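# Seat the lid fully onto the box

## Task

Place the lid onto the box so it sits fully down, staying there by itself without the robot holding it; then release it and move the tool away.

## Robot and tools

Robot: one FANUC CRX-5iA six-joint arm with a vacuum suction cup, not a gripper. The controlled point is the cup point, the centre of the cup's rim when nothing touches it. The cup points along the cup point's own +z axis. About 4 cm back from the rim the tool body and wrist camera widen to roughly 9 cm sideways, so keep that clearance from the box walls and the lid.

Scene frame: origin on the table surface directly beneath the arm base, +z up, +x forward, +y to the left when facing along +x. The base may be slightly tilted. Each result's state line gives end_effector_position (metres) and end_effector_quat_wxyz in this frame; the printed position can be a little off, more so at long reach. Other fields: suction_measured (vacuum level), part_present, flange force (external force at the tool, noisy, includes held weight; 'no reading' near singular poses), Joint positions, and, when shown, 'Hand target', the pose the controller is now heading to.

execute_actions takes {"actions": [...]} with at most one entry, plus optional "pictures" (true/false).
- Empty list: just report the current state.
- Action: {"rows": [[7 numbers], ...], "steps": n}, 1 to 15 rows, steps up to 15 (default 15), each step lasting 1/30 s. Row k applies on step k; if rows run out, the final row repeats.
- Wait: {"steps": n} with n up to 300, counted from the previous result, so thinking time is included.
A row is one list of 7 numbers, each between -1 and 1: dx, dy, dz, rx, ry, rz, suction. The first six are an offset, not a pose: a target for the cup point measured from the cup point pose in the most recent result that displayed it (before any such result, and for later calls within the same reply, from where the arm is when the action begins). The offset is expressed in the cup point's own axes, so dz moves along the cup direction. Scale: 1.0 equals 0.6 m for dx, dy, dz and 180 degrees for rotation; rx, ry, rz form a single rotation vector. Every row is relative to that same reference pose, not chained. All zeros therefore drives the arm back to the reference pose; it is not a pause. Suction: value above 0.01 turns vacuum on, 0.01 or less turns it off, and it latches.

move: {"target": [7 numbers], "speed": m/s}. The target is one row with the same layout, scale, frame and offset rule as above. speed is 0.002 to 0.5 (default 0.25); rotation is capped at twice that in rad/s. The cup point follows a straight path lasting 0.5 to 10 s; anything longer is cut at 10 s short of the goal. It rotates the shorter way. Suction is set at the start. The path ignores obstacles, and the arm can lag, drift off it or overshoot the speed, especially nearly outstretched. The result adds a 'move:' line: done, off_target, moving, held or fault, plus limits (paced = pose clipped; held = clearance check blocked steps, after which the arm may jump fast) and distance from target.

wait: {"seconds": 0 to 10}; the robot gets no new command.
zoom_image: {"camera": one of cam_head_left, cam_head_right, cam_high, cam_low, cam_wrist, "region": [x0, y0, x1, y1]} in pixels of that 504x504 image, origin top-left, at most 504 by 504.
read_manual: returns only licence texts; no motion.


Motion limits: each step the commanded pose is clamped to 70 mm and 16 degrees from the measured one, then solved by damped inverse kinematics, favouring position over orientation. After an action the arm continues only to the last clamped pose, so large offsets may need several calls; check the result. 'pose unreachable' and HELD markers mean the clearance check (which treats the base mount as part of the arm) altered or blocked commands. Joint ranges (rad): waist ±3.491, shoulder ±3.140, elbow -1.187 to 4.328, forearm roll ±3.316, wrist pitch ±3.140, wrist roll ±3.927. The simulation keeps running while you reply.

Suction use: switch vacuum on and press the 36 mm rim onto a flat, smooth part of the lid so it seals all round; avoid edges, holes and seams. A good seal reads 0.83 or more; near 0 means no seal. part_present is 1 from 0.50, back to 0 below 0.45. Under vacuum the cup shortens, so the object sits up to about 12 mm closer to the tool. To release, set the lid down so it is supported, turn suction off, then lift at least 15 mm. If the cup seals to the table, turn suction off to free it.

Hazards: the arm is stiff; driving even slightly beyond a contact can trigger a fault. A joint torque reaching its limit (144 N m for waist, shoulder, elbow; 36 N m for the three wrist joints) or any external force of 150 N causes a 10 s stop that drops the rest of the call and lets the arm yield. Approach contacts slowly with small overshoot. Holding loads heats motors; a MOTOR HOT warning precedes an OVER-TEMPERATURE FAULT that brakes the arm. Loose objects may occasionally get a small push. Never knock or place anything off the table, and avoid drops, slips, slams and hard impacts.

Each tool is called after ">>>" in YAML: its name, and indented under it one key for each argument.

## Session

>>> execute_actions:
  actions: []

Scene clock: 0.00 s of 5000.00 s.
end_effector_position=(+0.5020, +0.0229, +0.3950) suction_measured=0.01 part_present=0 end_effector_quat_wxyz=(+0.000, -0.020, +1.000, -0.003)
Joint positions: [ 0.263  0.128  0.195  0.003 -1.632 -0.266]
Joint velocities: [-0.    -0.     0.001  0.     0.     0.   ]
Flange force (N, the push that the arm receives, along the end effector's own x y z axes): no reading
Hand target: +0.502, +0.023, +0.395; +0.000, -0.020, +1.000, -0.003

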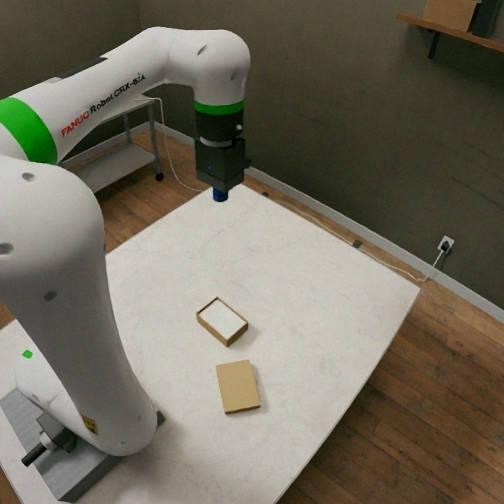

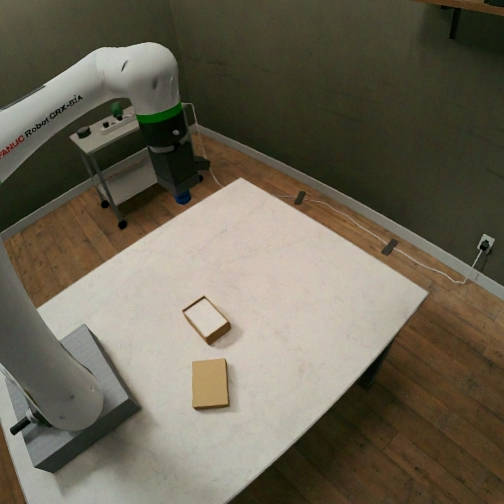

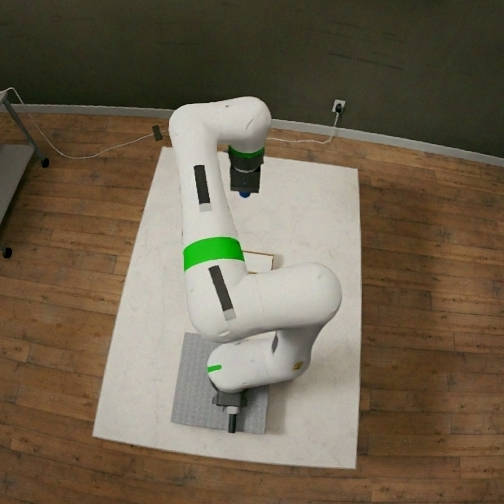

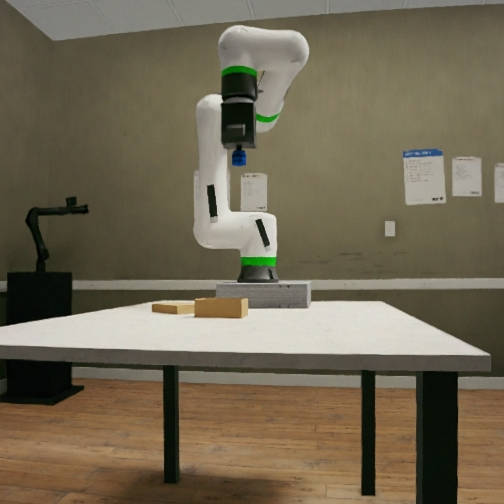

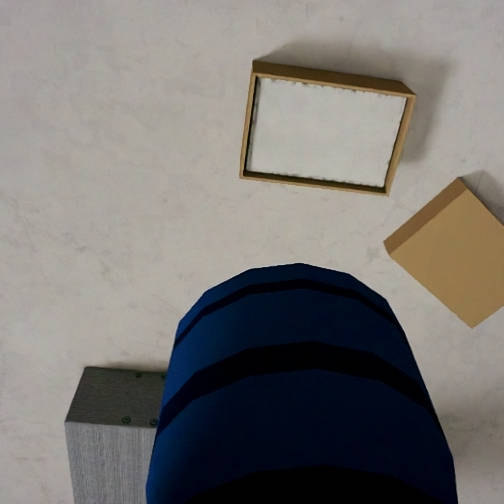

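>>> move:
  target: [0.29,-0.35,0.44,0,0,0.24,0]

Scene clock: 12.27 s of 5000.00 s.
end_effector_position=(+0.3371, -0.1964, +0.1326) suction_measured=0.01 part_present=0 end_effector_quat_wxyz=(+0.001, +0.348, +0.937, -0.005)
Joint positions: [-0.231  0.02  -0.57   0.003 -0.975 -0.527]
Joint velocities: [-0.     0.    -0.001 -0.     0.    -0.   ]
Flange force (N, the push that the arm receives, along the end effector's own x y z axes): [-5.2 -4.5 -1.0]
Hand target: +0.337, -0.196, +0.133; +0.001, +0.348, +0.937, -0.004
Off the commanded pose: 0.001 m, 0 deg.
After step 90, 7.30 s passed at rest.
move: done

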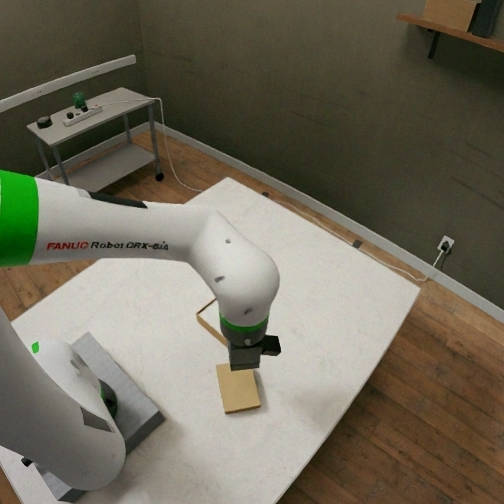

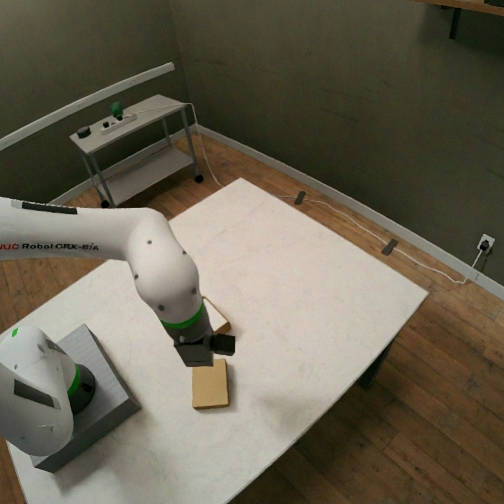

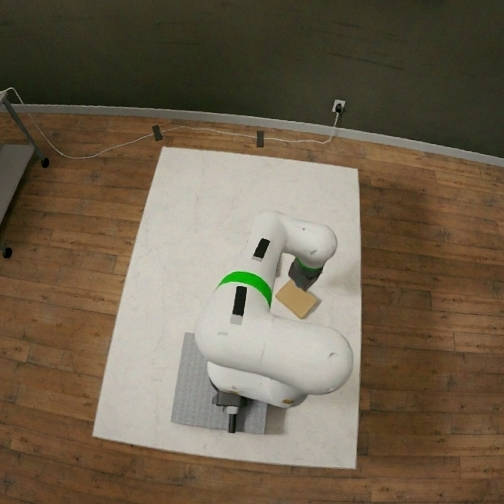

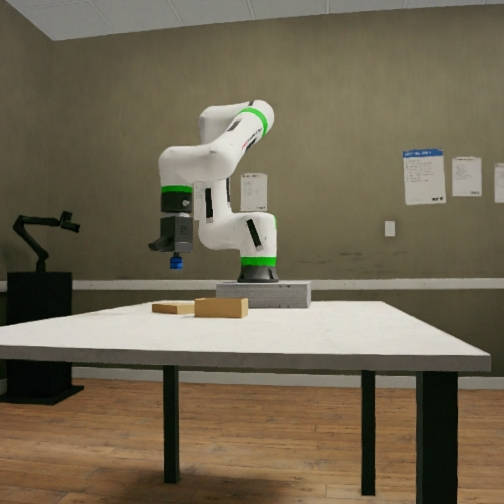

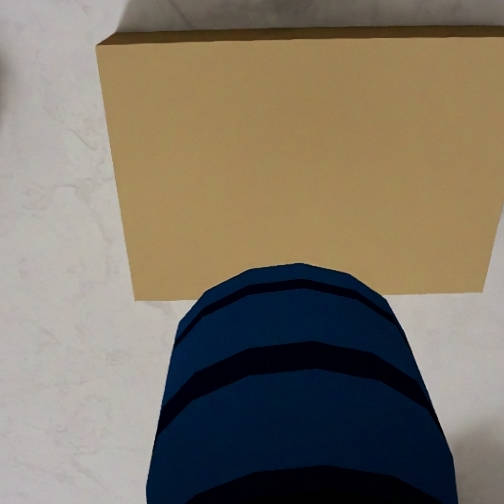

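>>> move:
  target: [0.013,-0.013,0.17,0,0,-0.012,1]
  speed: 0.15

>>> move:
  target: [0,0,0.024,0,0,0,1]
  speed: 0.02

Scene clock: 23.53 s of 5000.00 s.
end_effector_position=(+0.3261, -0.1978, +0.0304) suction_measured=0.01 part_present=0 end_effector_quat_wxyz=(+0.001, +0.330, +0.944, -0.004)
Joint positions: [-0.239  0.206 -0.678  0.003 -0.68  -0.481]
Joint velocities: [ 0.     0.002 -0.002  0.001  0.001 -0.002]
Flange force (N, the push that the arm receives, along the end effector's own x y z axes): [1.3 -3.8 -4.5]
Hand target: +0.326, -0.198, +0.030; +0.001, +0.330, +0.944, -0.004
Off the commanded pose: 0.000 m, 0 deg.
After step 90, 7.20 s passed at rest.
move: done

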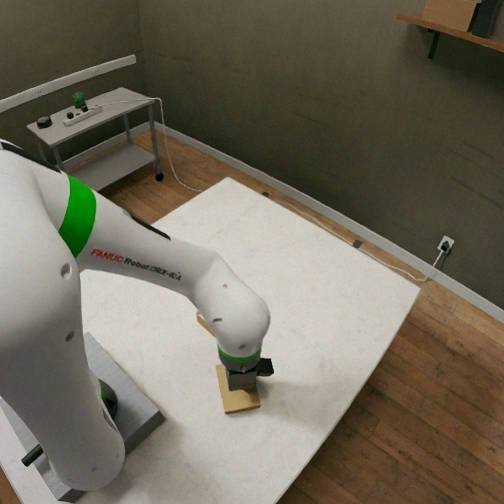

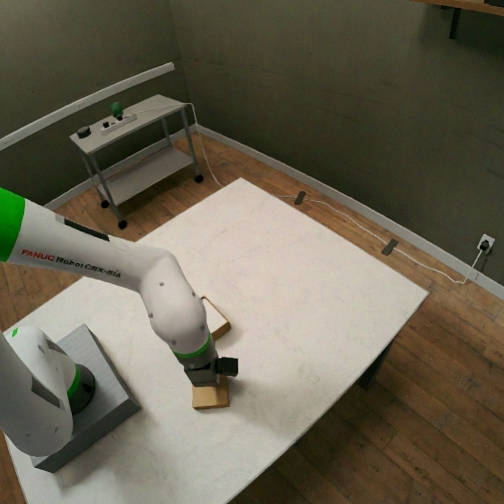

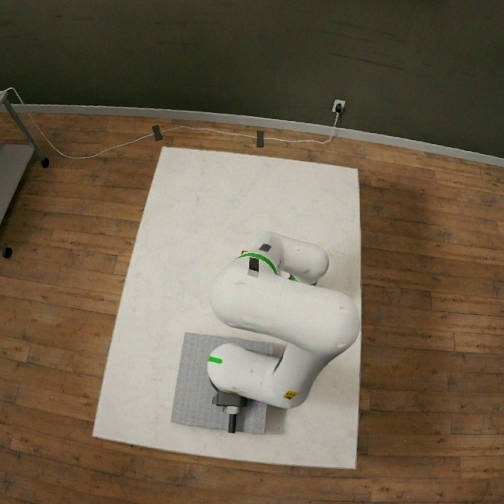

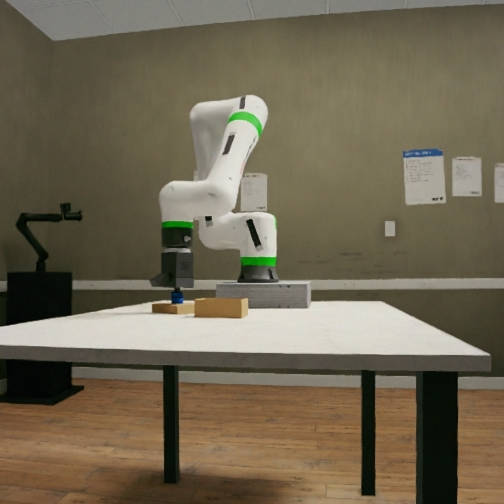

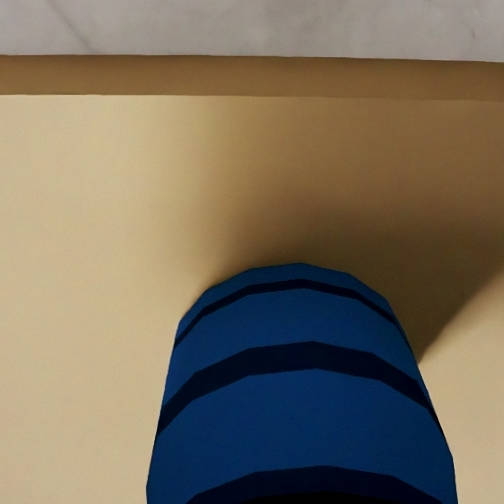

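Scene clock: 24.47 s of 5000.00 s.
end_effector_position=(+0.3262, -0.1979, +0.0160) suction_measured=0.98 part_present=1 end_effector_quat_wxyz=(+0.001, +0.330, +0.944, -0.004)
Joint positions: [-0.239  0.242 -0.685  0.003 -0.638 -0.481]
Joint velocities: [-0.     0.002 -0.001  0.     0.002 -0.001]
Flange force (N, the push that the arm receives, along the end effector's own x y z axes): [25.1 -0.5 -69.1]
Hand target: +0.326, -0.198, +0.016; +0.001, +0.330, +0.944, -0.004
Off the commanded pose: 0.000 m, 0 deg.
move: done

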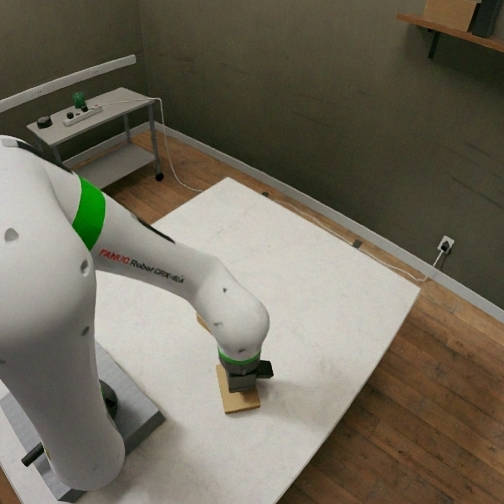

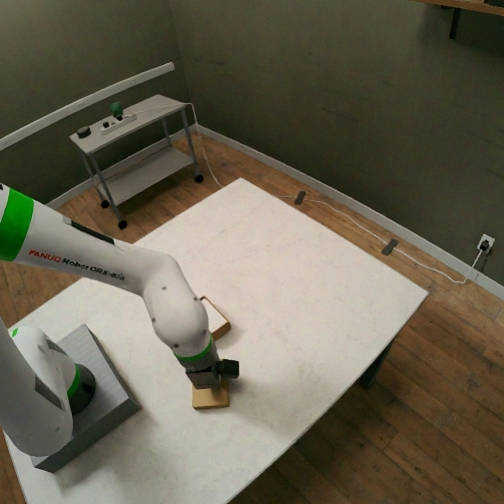

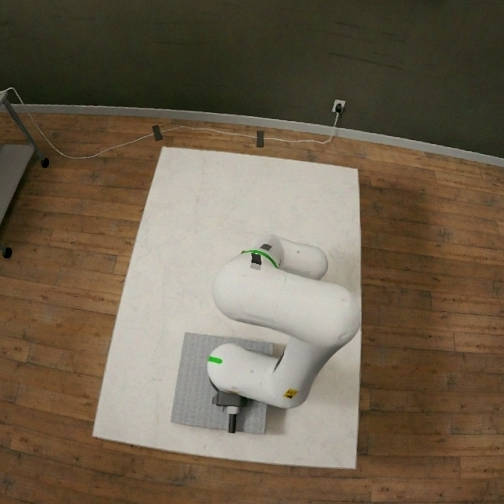

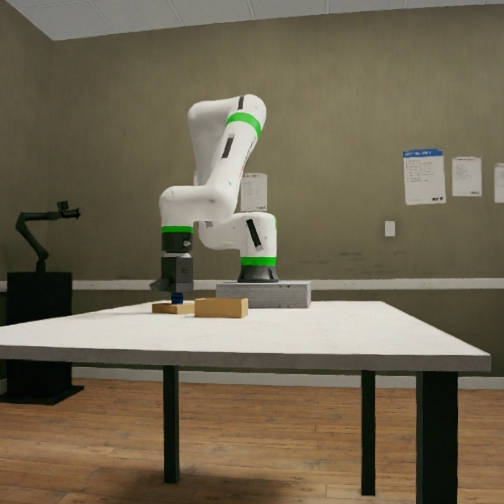

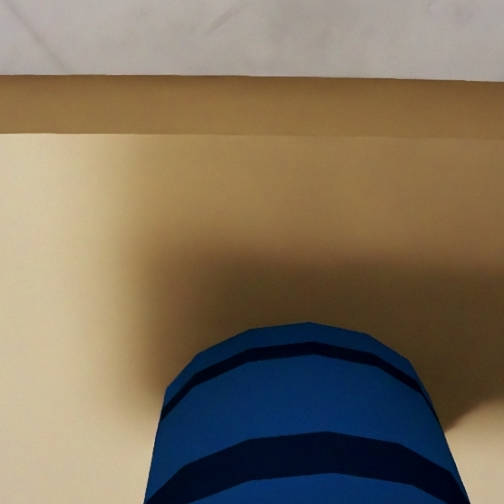

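>>> move:
  target: [0,0,-0.125,0,0,0,1]

>>> move:
  target: [0.02,0.277,0,0,0,-0.167,1]

>>> zoom_image:
  camera: "cam_low"
  region: [180,265,264,325]

Scene clock: 37.83 s of 5000.00 s.
end_effector_position=(+0.3261, -0.1975, +0.0913) suction_measured=0.98 part_present=1 end_effector_quat_wxyz=(+0.001, +0.331, +0.944, -0.004)
Joint positions: [-0.239  0.072 -0.636  0.003 -0.857 -0.481]
Joint velocities: [ 0.    -0.001 -0.    -0.    -0.001 -0.002]
Flange force (N, the push that the arm receives, along the end effector's own x y z axes): [0.4 -0.4 -3.2]
Hand target: +0.326, -0.198, +0.091; +0.001, +0.331, +0.944, -0.004
Off the commanded pose: 0.000 m, 0 deg.
After step 90, 9.57 s passed at rest.
move: done

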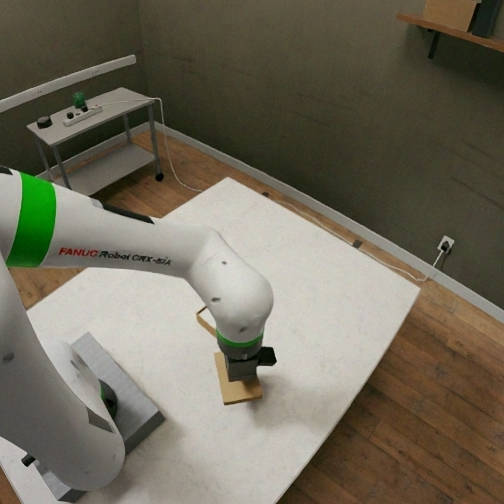

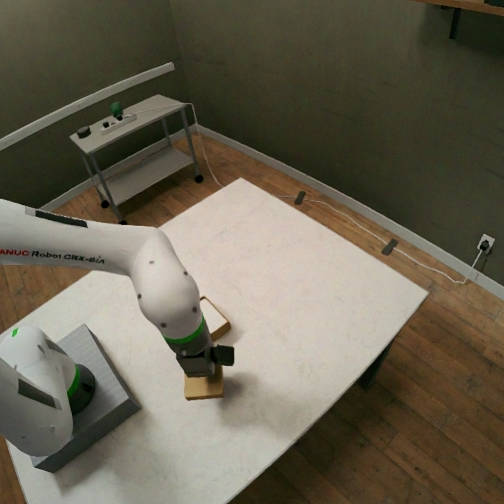

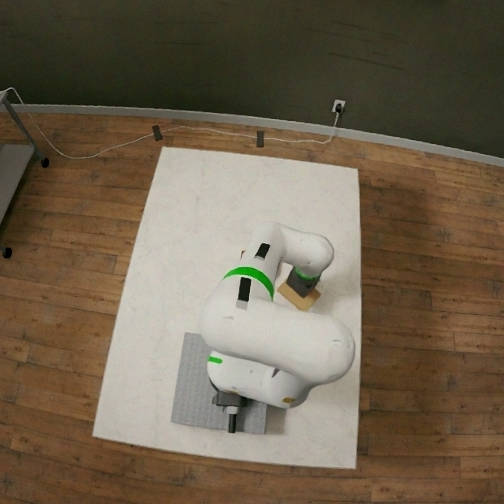

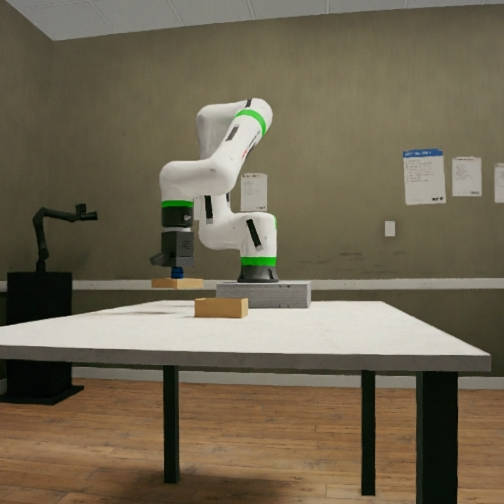

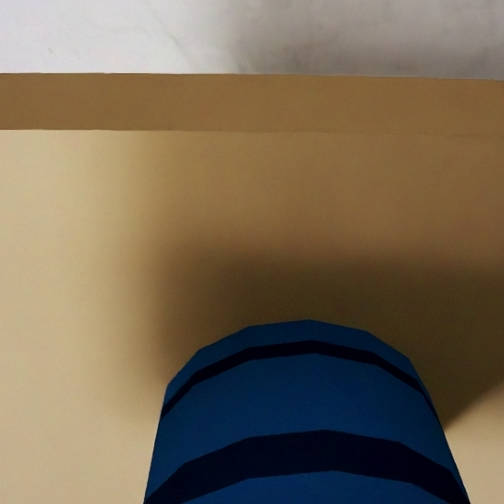

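Scene clock: 39.27 s of 5000.00 s.
end_effector_position=(+0.4205, -0.0592, +0.0900) suction_measured=0.98 part_present=1 end_effector_quat_wxyz=(+0.000, +0.075, +0.997, -0.004)
Joint positions: [ 0.129  0.173 -0.518  0.003 -0.873 -0.324]
Joint velocities: [ 0.     0.001  0.002 -0.001 -0.    -0.001]
Flange force (N, the push that the arm receives, along the end effector's own x y z axes): [2.0 -0.8 -3.9]
Hand target: +0.421, -0.059, +0.090; +0.000, +0.075, +0.997, -0.004
Off the commanded pose: 0.001 m, 0 deg.
move: done

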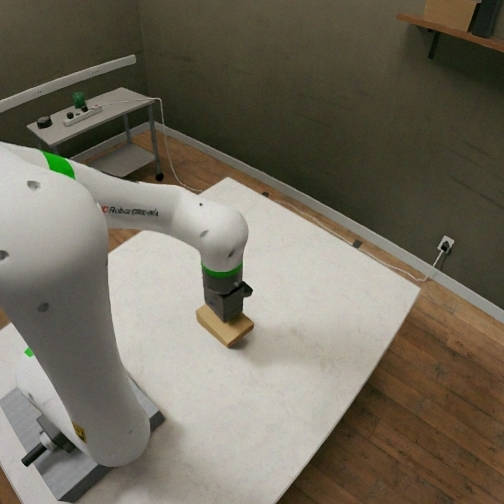

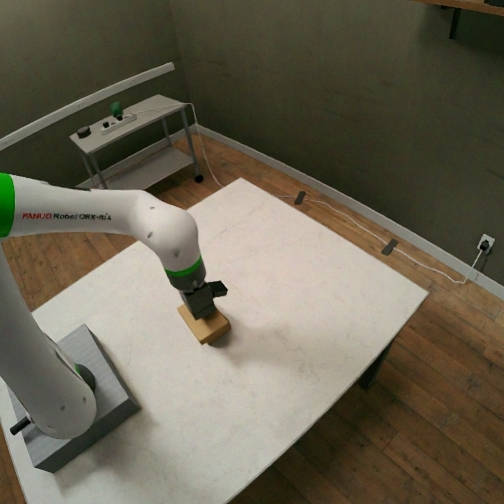

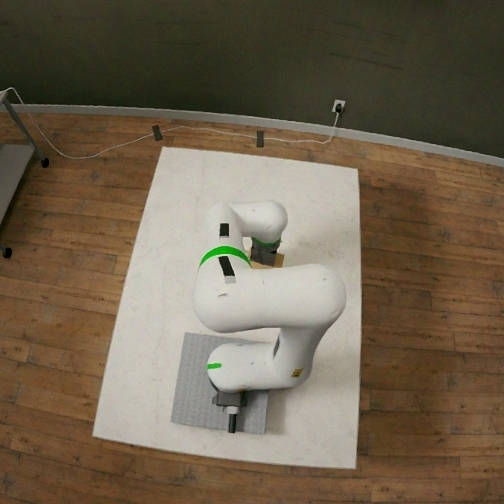

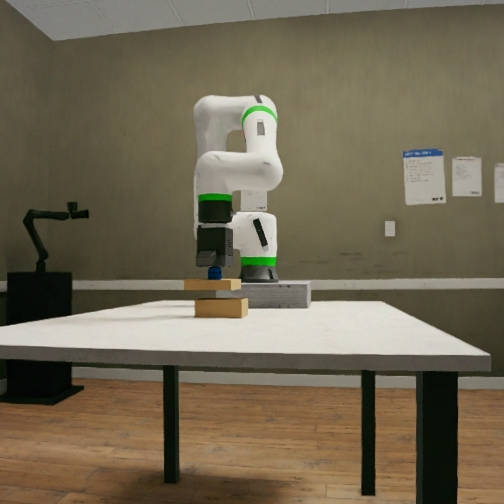

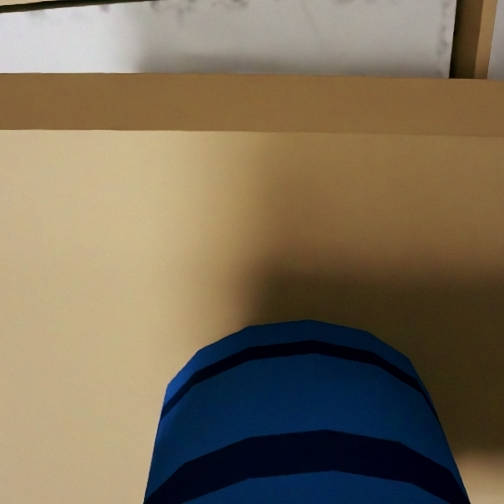

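Region (180, 265, 264, 325) of cam_low's 504x504 image, scaled by 6.000, with more detail than that image has; it fills the top 360 rows of this view, and the rest is white.

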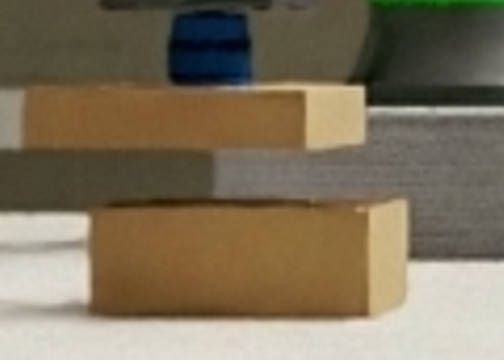

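>>> move:
  target: [-0.02,0.032,0.018,0,0,-0.028,1]
  speed: 0.08

>>> zoom_image:
  camera: "cam_low"
  region: [180,265,264,325]

Scene clock: 50.97 s of 5000.00 s.
end_effector_position=(+0.4352, -0.0420, +0.0791) suction_measured=0.98 part_present=1 end_effector_quat_wxyz=(+0.000, +0.031, +1.000, -0.003)
Joint positions: [ 0.164  0.221 -0.492  0.003 -0.852 -0.271]
Joint velocities: [ 0.     0.001  0.    -0.     0.     0.001]
Flange force (N, the push that the arm receives, along the end effector's own x y z axes): [-0.8 -0.9 -1.6]
Hand target: +0.435, -0.042, +0.079; +0.000, +0.031, +1.000, -0.003
Off the commanded pose: 0.000 m, 0 deg.
After step 90, 7.87 s passed at rest.
move: done

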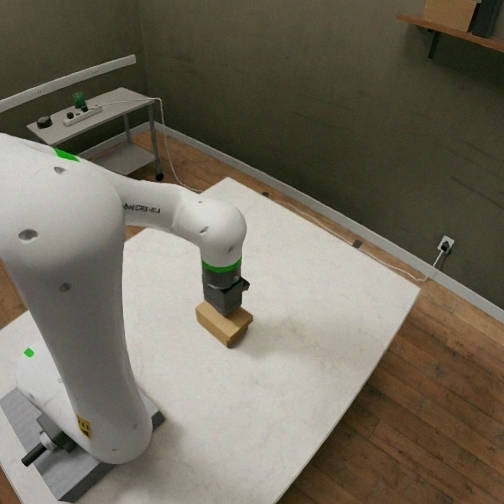

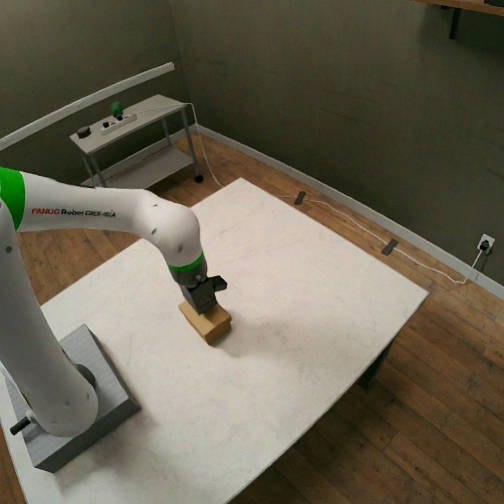

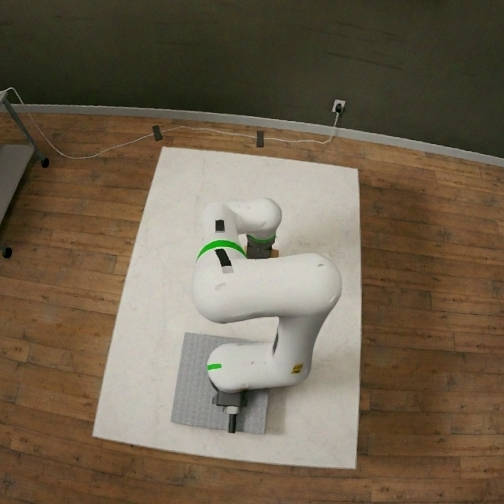

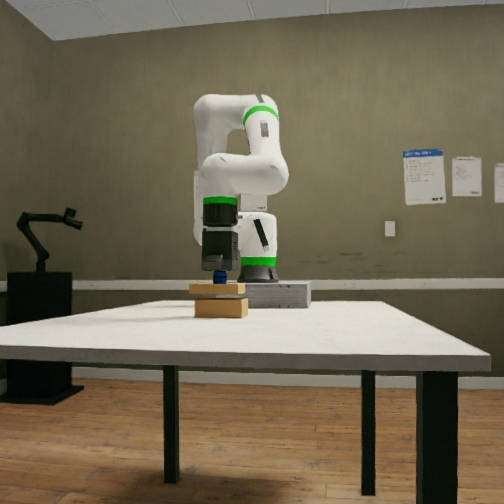

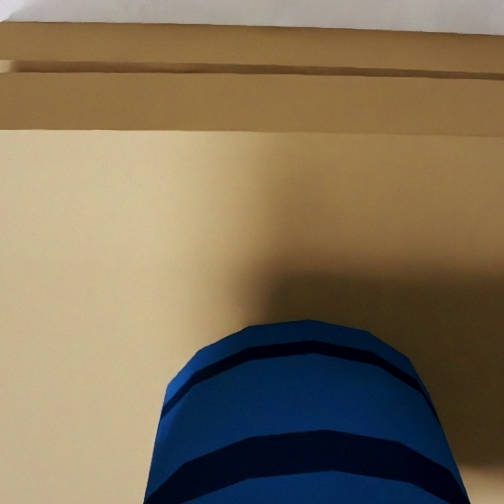

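Region (180, 265, 264, 325) of cam_low's 504x504 image, scaled by 6.000, with more detail than that image has; it fills the top 360 rows of this view, and the rest is white.

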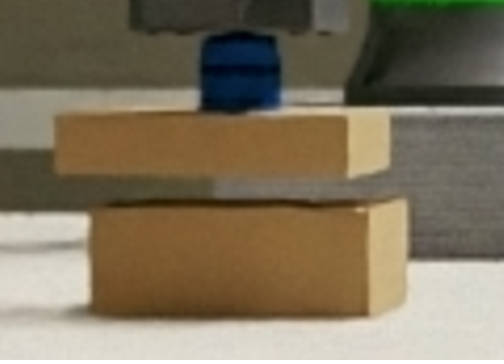

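>>> move:
  target: [0,0.023,0.012,0,0,0.003,1]
  speed: 0.05

>>> zoom_image:
  camera: "cam_low"
  region: [180,265,264,325]

Scene clock: 69.13 s of 5000.00 s.
end_effector_position=(+0.4360, -0.0281, +0.0718) suction_measured=0.98 part_present=1 end_effector_quat_wxyz=(+0.000, +0.035, +0.999, -0.003)
Joint positions: [ 0.195  0.234 -0.498  0.003 -0.833 -0.312]
Joint velocities: [ 0.    -0.    -0.     0.     0.001  0.001]
Flange force (N, the push that the arm receives, along the end effector's own x y z axes): [1.7 0.3 -5.1]
Hand target: +0.436, -0.028, +0.072; +0.000, +0.035, +0.999, -0.003
Off the commanded pose: 0.000 m, 0 deg.
After step 90, 14.43 s passed at rest.
move: done

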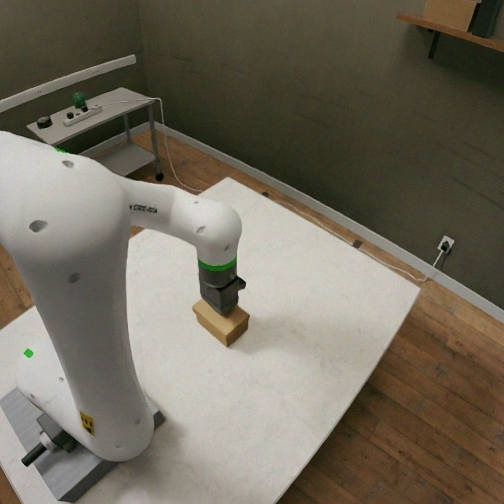

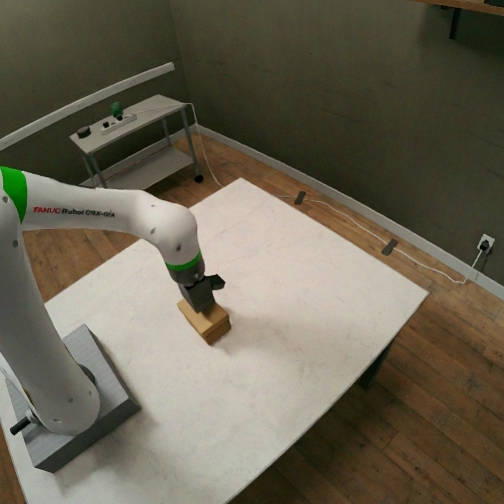

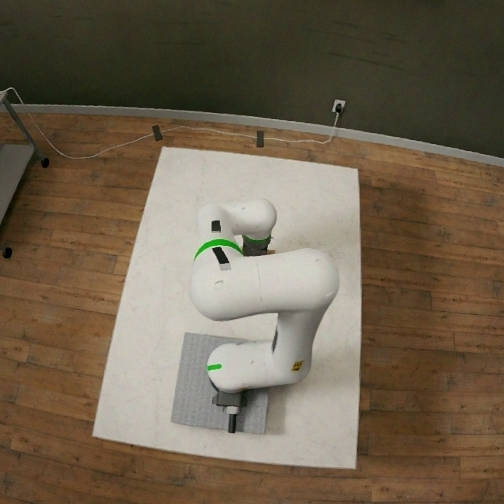

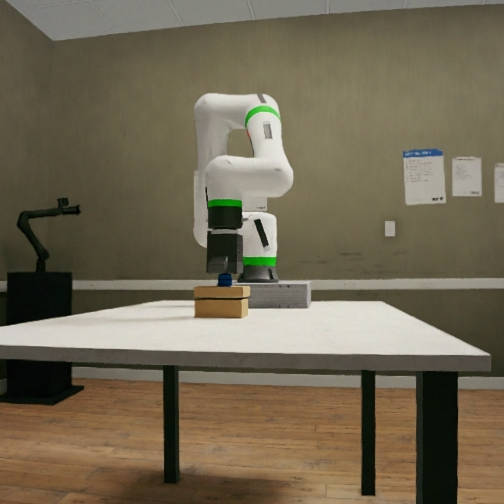

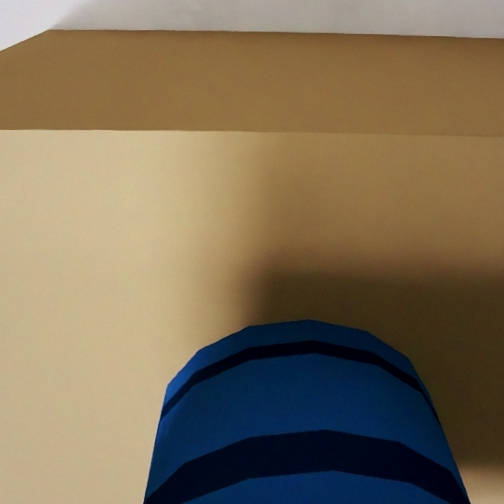

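Region (180, 265, 264, 325) of cam_low's 504x504 image, scaled by 6.000, with more detail than that image has; it fills the top 360 rows of this view, and the rest is white.

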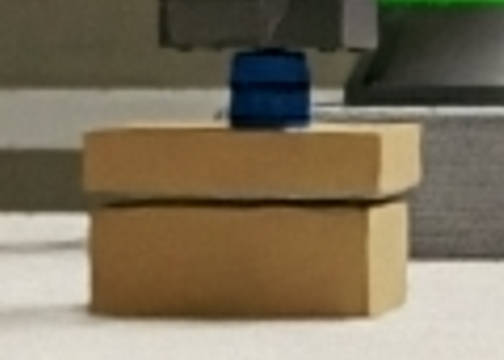

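>>> move:
  target: [0,-0.0025,0,0,0,0,1]
  speed: 0.01

>>> move:
  target: [0,0,0.018,0,0,0,1]
  speed: 0.008

>>> zoom_image:
  camera: "cam_low"
  region: [180,265,264,325]

Scene clock: 93.43 s of 5000.00 s.
end_effector_position=(+0.4359, -0.0296, +0.0718) suction_measured=0.98 part_present=1 end_effector_quat_wxyz=(+0.000, +0.035, +0.999, -0.003)
Joint positions: [ 0.192  0.234 -0.498  0.003 -0.833 -0.309]
Joint velocities: [-0.    -0.     0.    -0.001 -0.    -0.001]
Flange force (N, the push that the arm receives, along the end effector's own x y z axes): [-2.5 -1.8 -0.9]
Hand target: +0.436, -0.030, +0.072; +0.000, +0.035, +0.999, -0.003
Off the commanded pose: 0.000 m, 0 deg.
After step 90, 20.60 s passed at rest.
move: done

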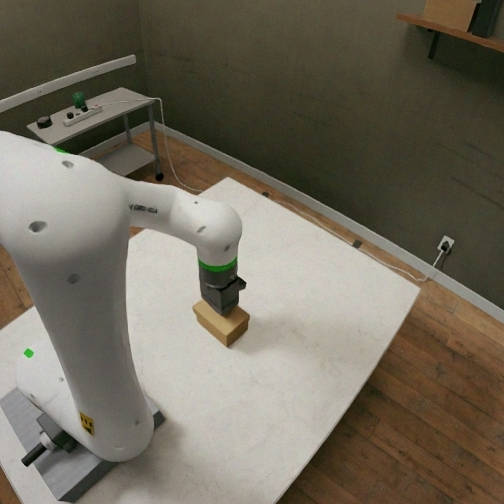

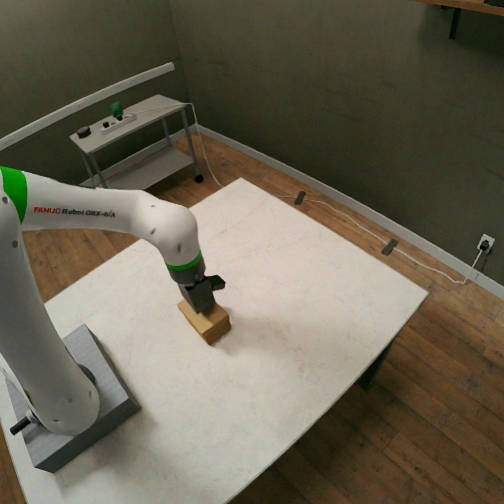

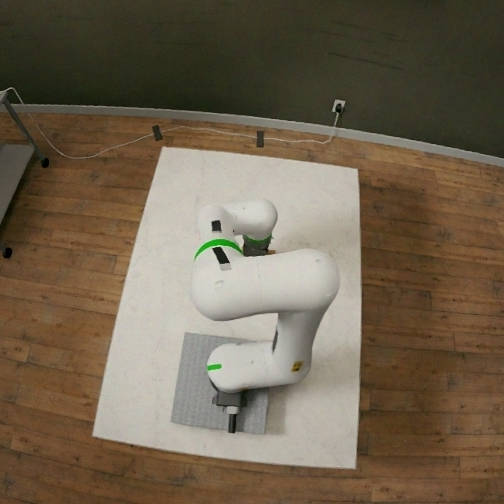

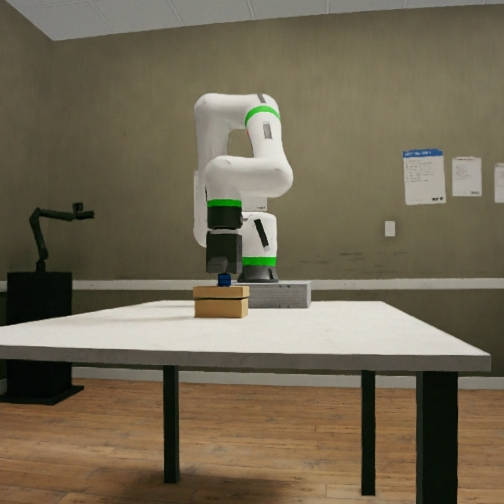

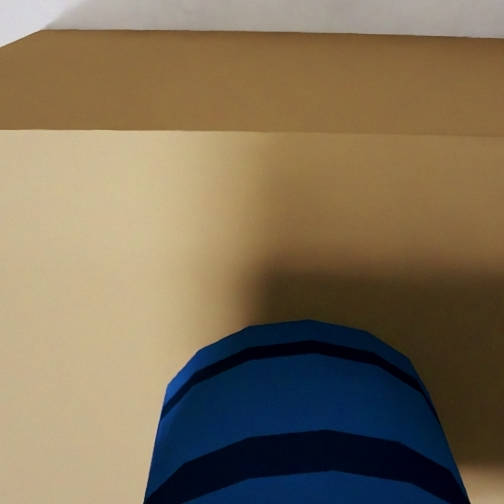

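Scene clock: 95.00 s of 5000.00 s.
end_effector_position=(+0.4359, -0.0297, +0.0610) suction_measured=0.98 part_present=1 end_effector_quat_wxyz=(+0.000, +0.035, +0.999, -0.003)
Joint positions: [ 0.192  0.254 -0.505  0.003 -0.805 -0.309]
Joint velocities: [ 0.     0.001 -0.    -0.    -0.     0.001]
Flange force (N, the push that the arm receives, along the end effector's own x y z axes): [-1.3 -4.3 -15.0]
Hand target: +0.436, -0.030, +0.061; +0.000, +0.035, +0.999, -0.003
Off the commanded pose: 0.000 m, 0 deg.
move: done

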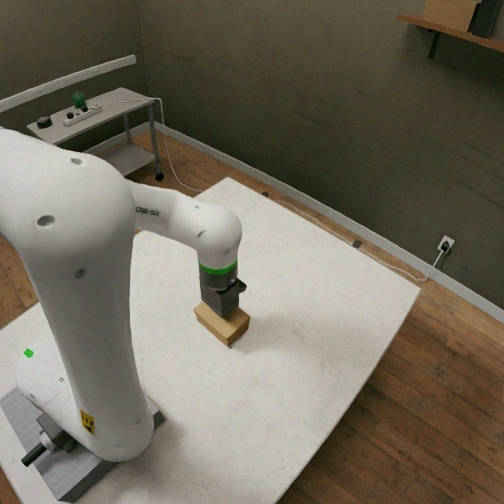

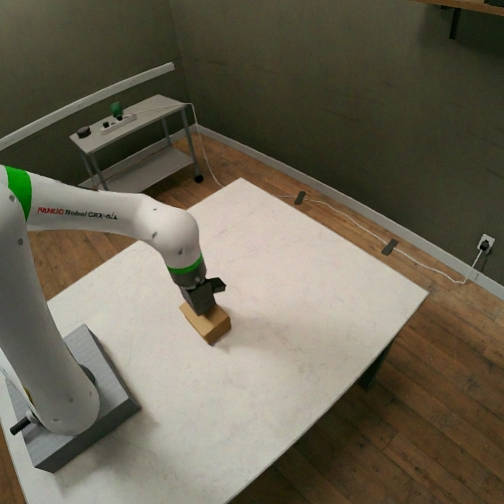

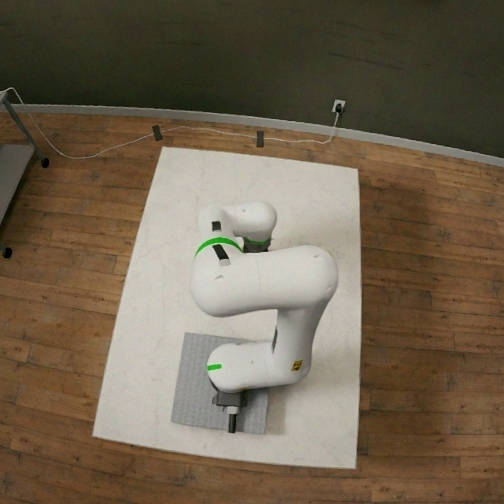

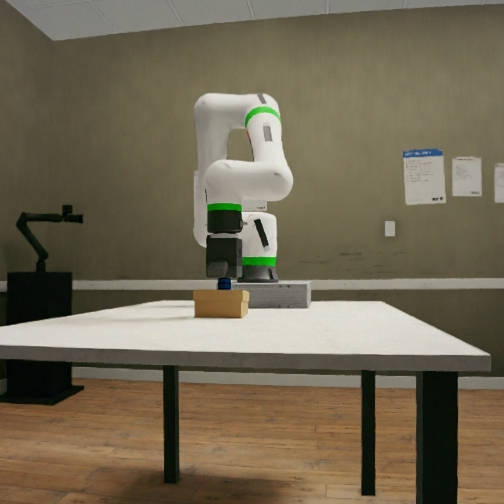

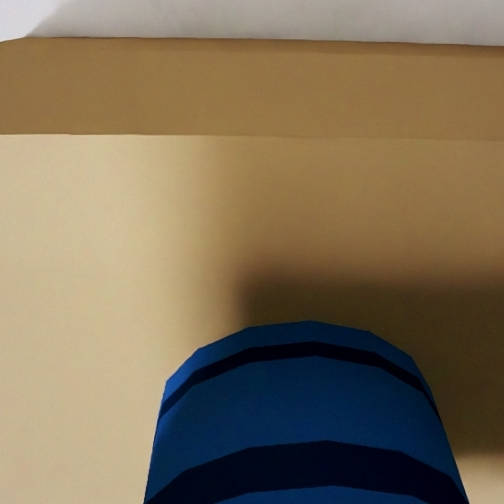

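Region (180, 265, 264, 325) of cam_low's 504x504 image, scaled by 6.000, with more detail than that image has; it fills the top 360 rows of this view, and the rest is white.

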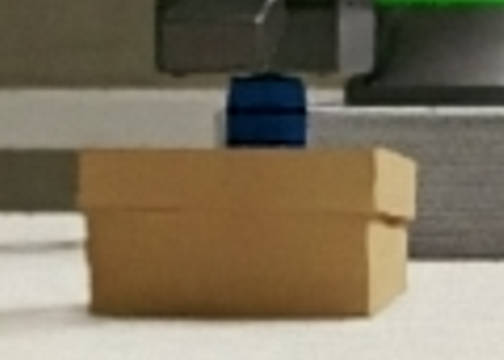

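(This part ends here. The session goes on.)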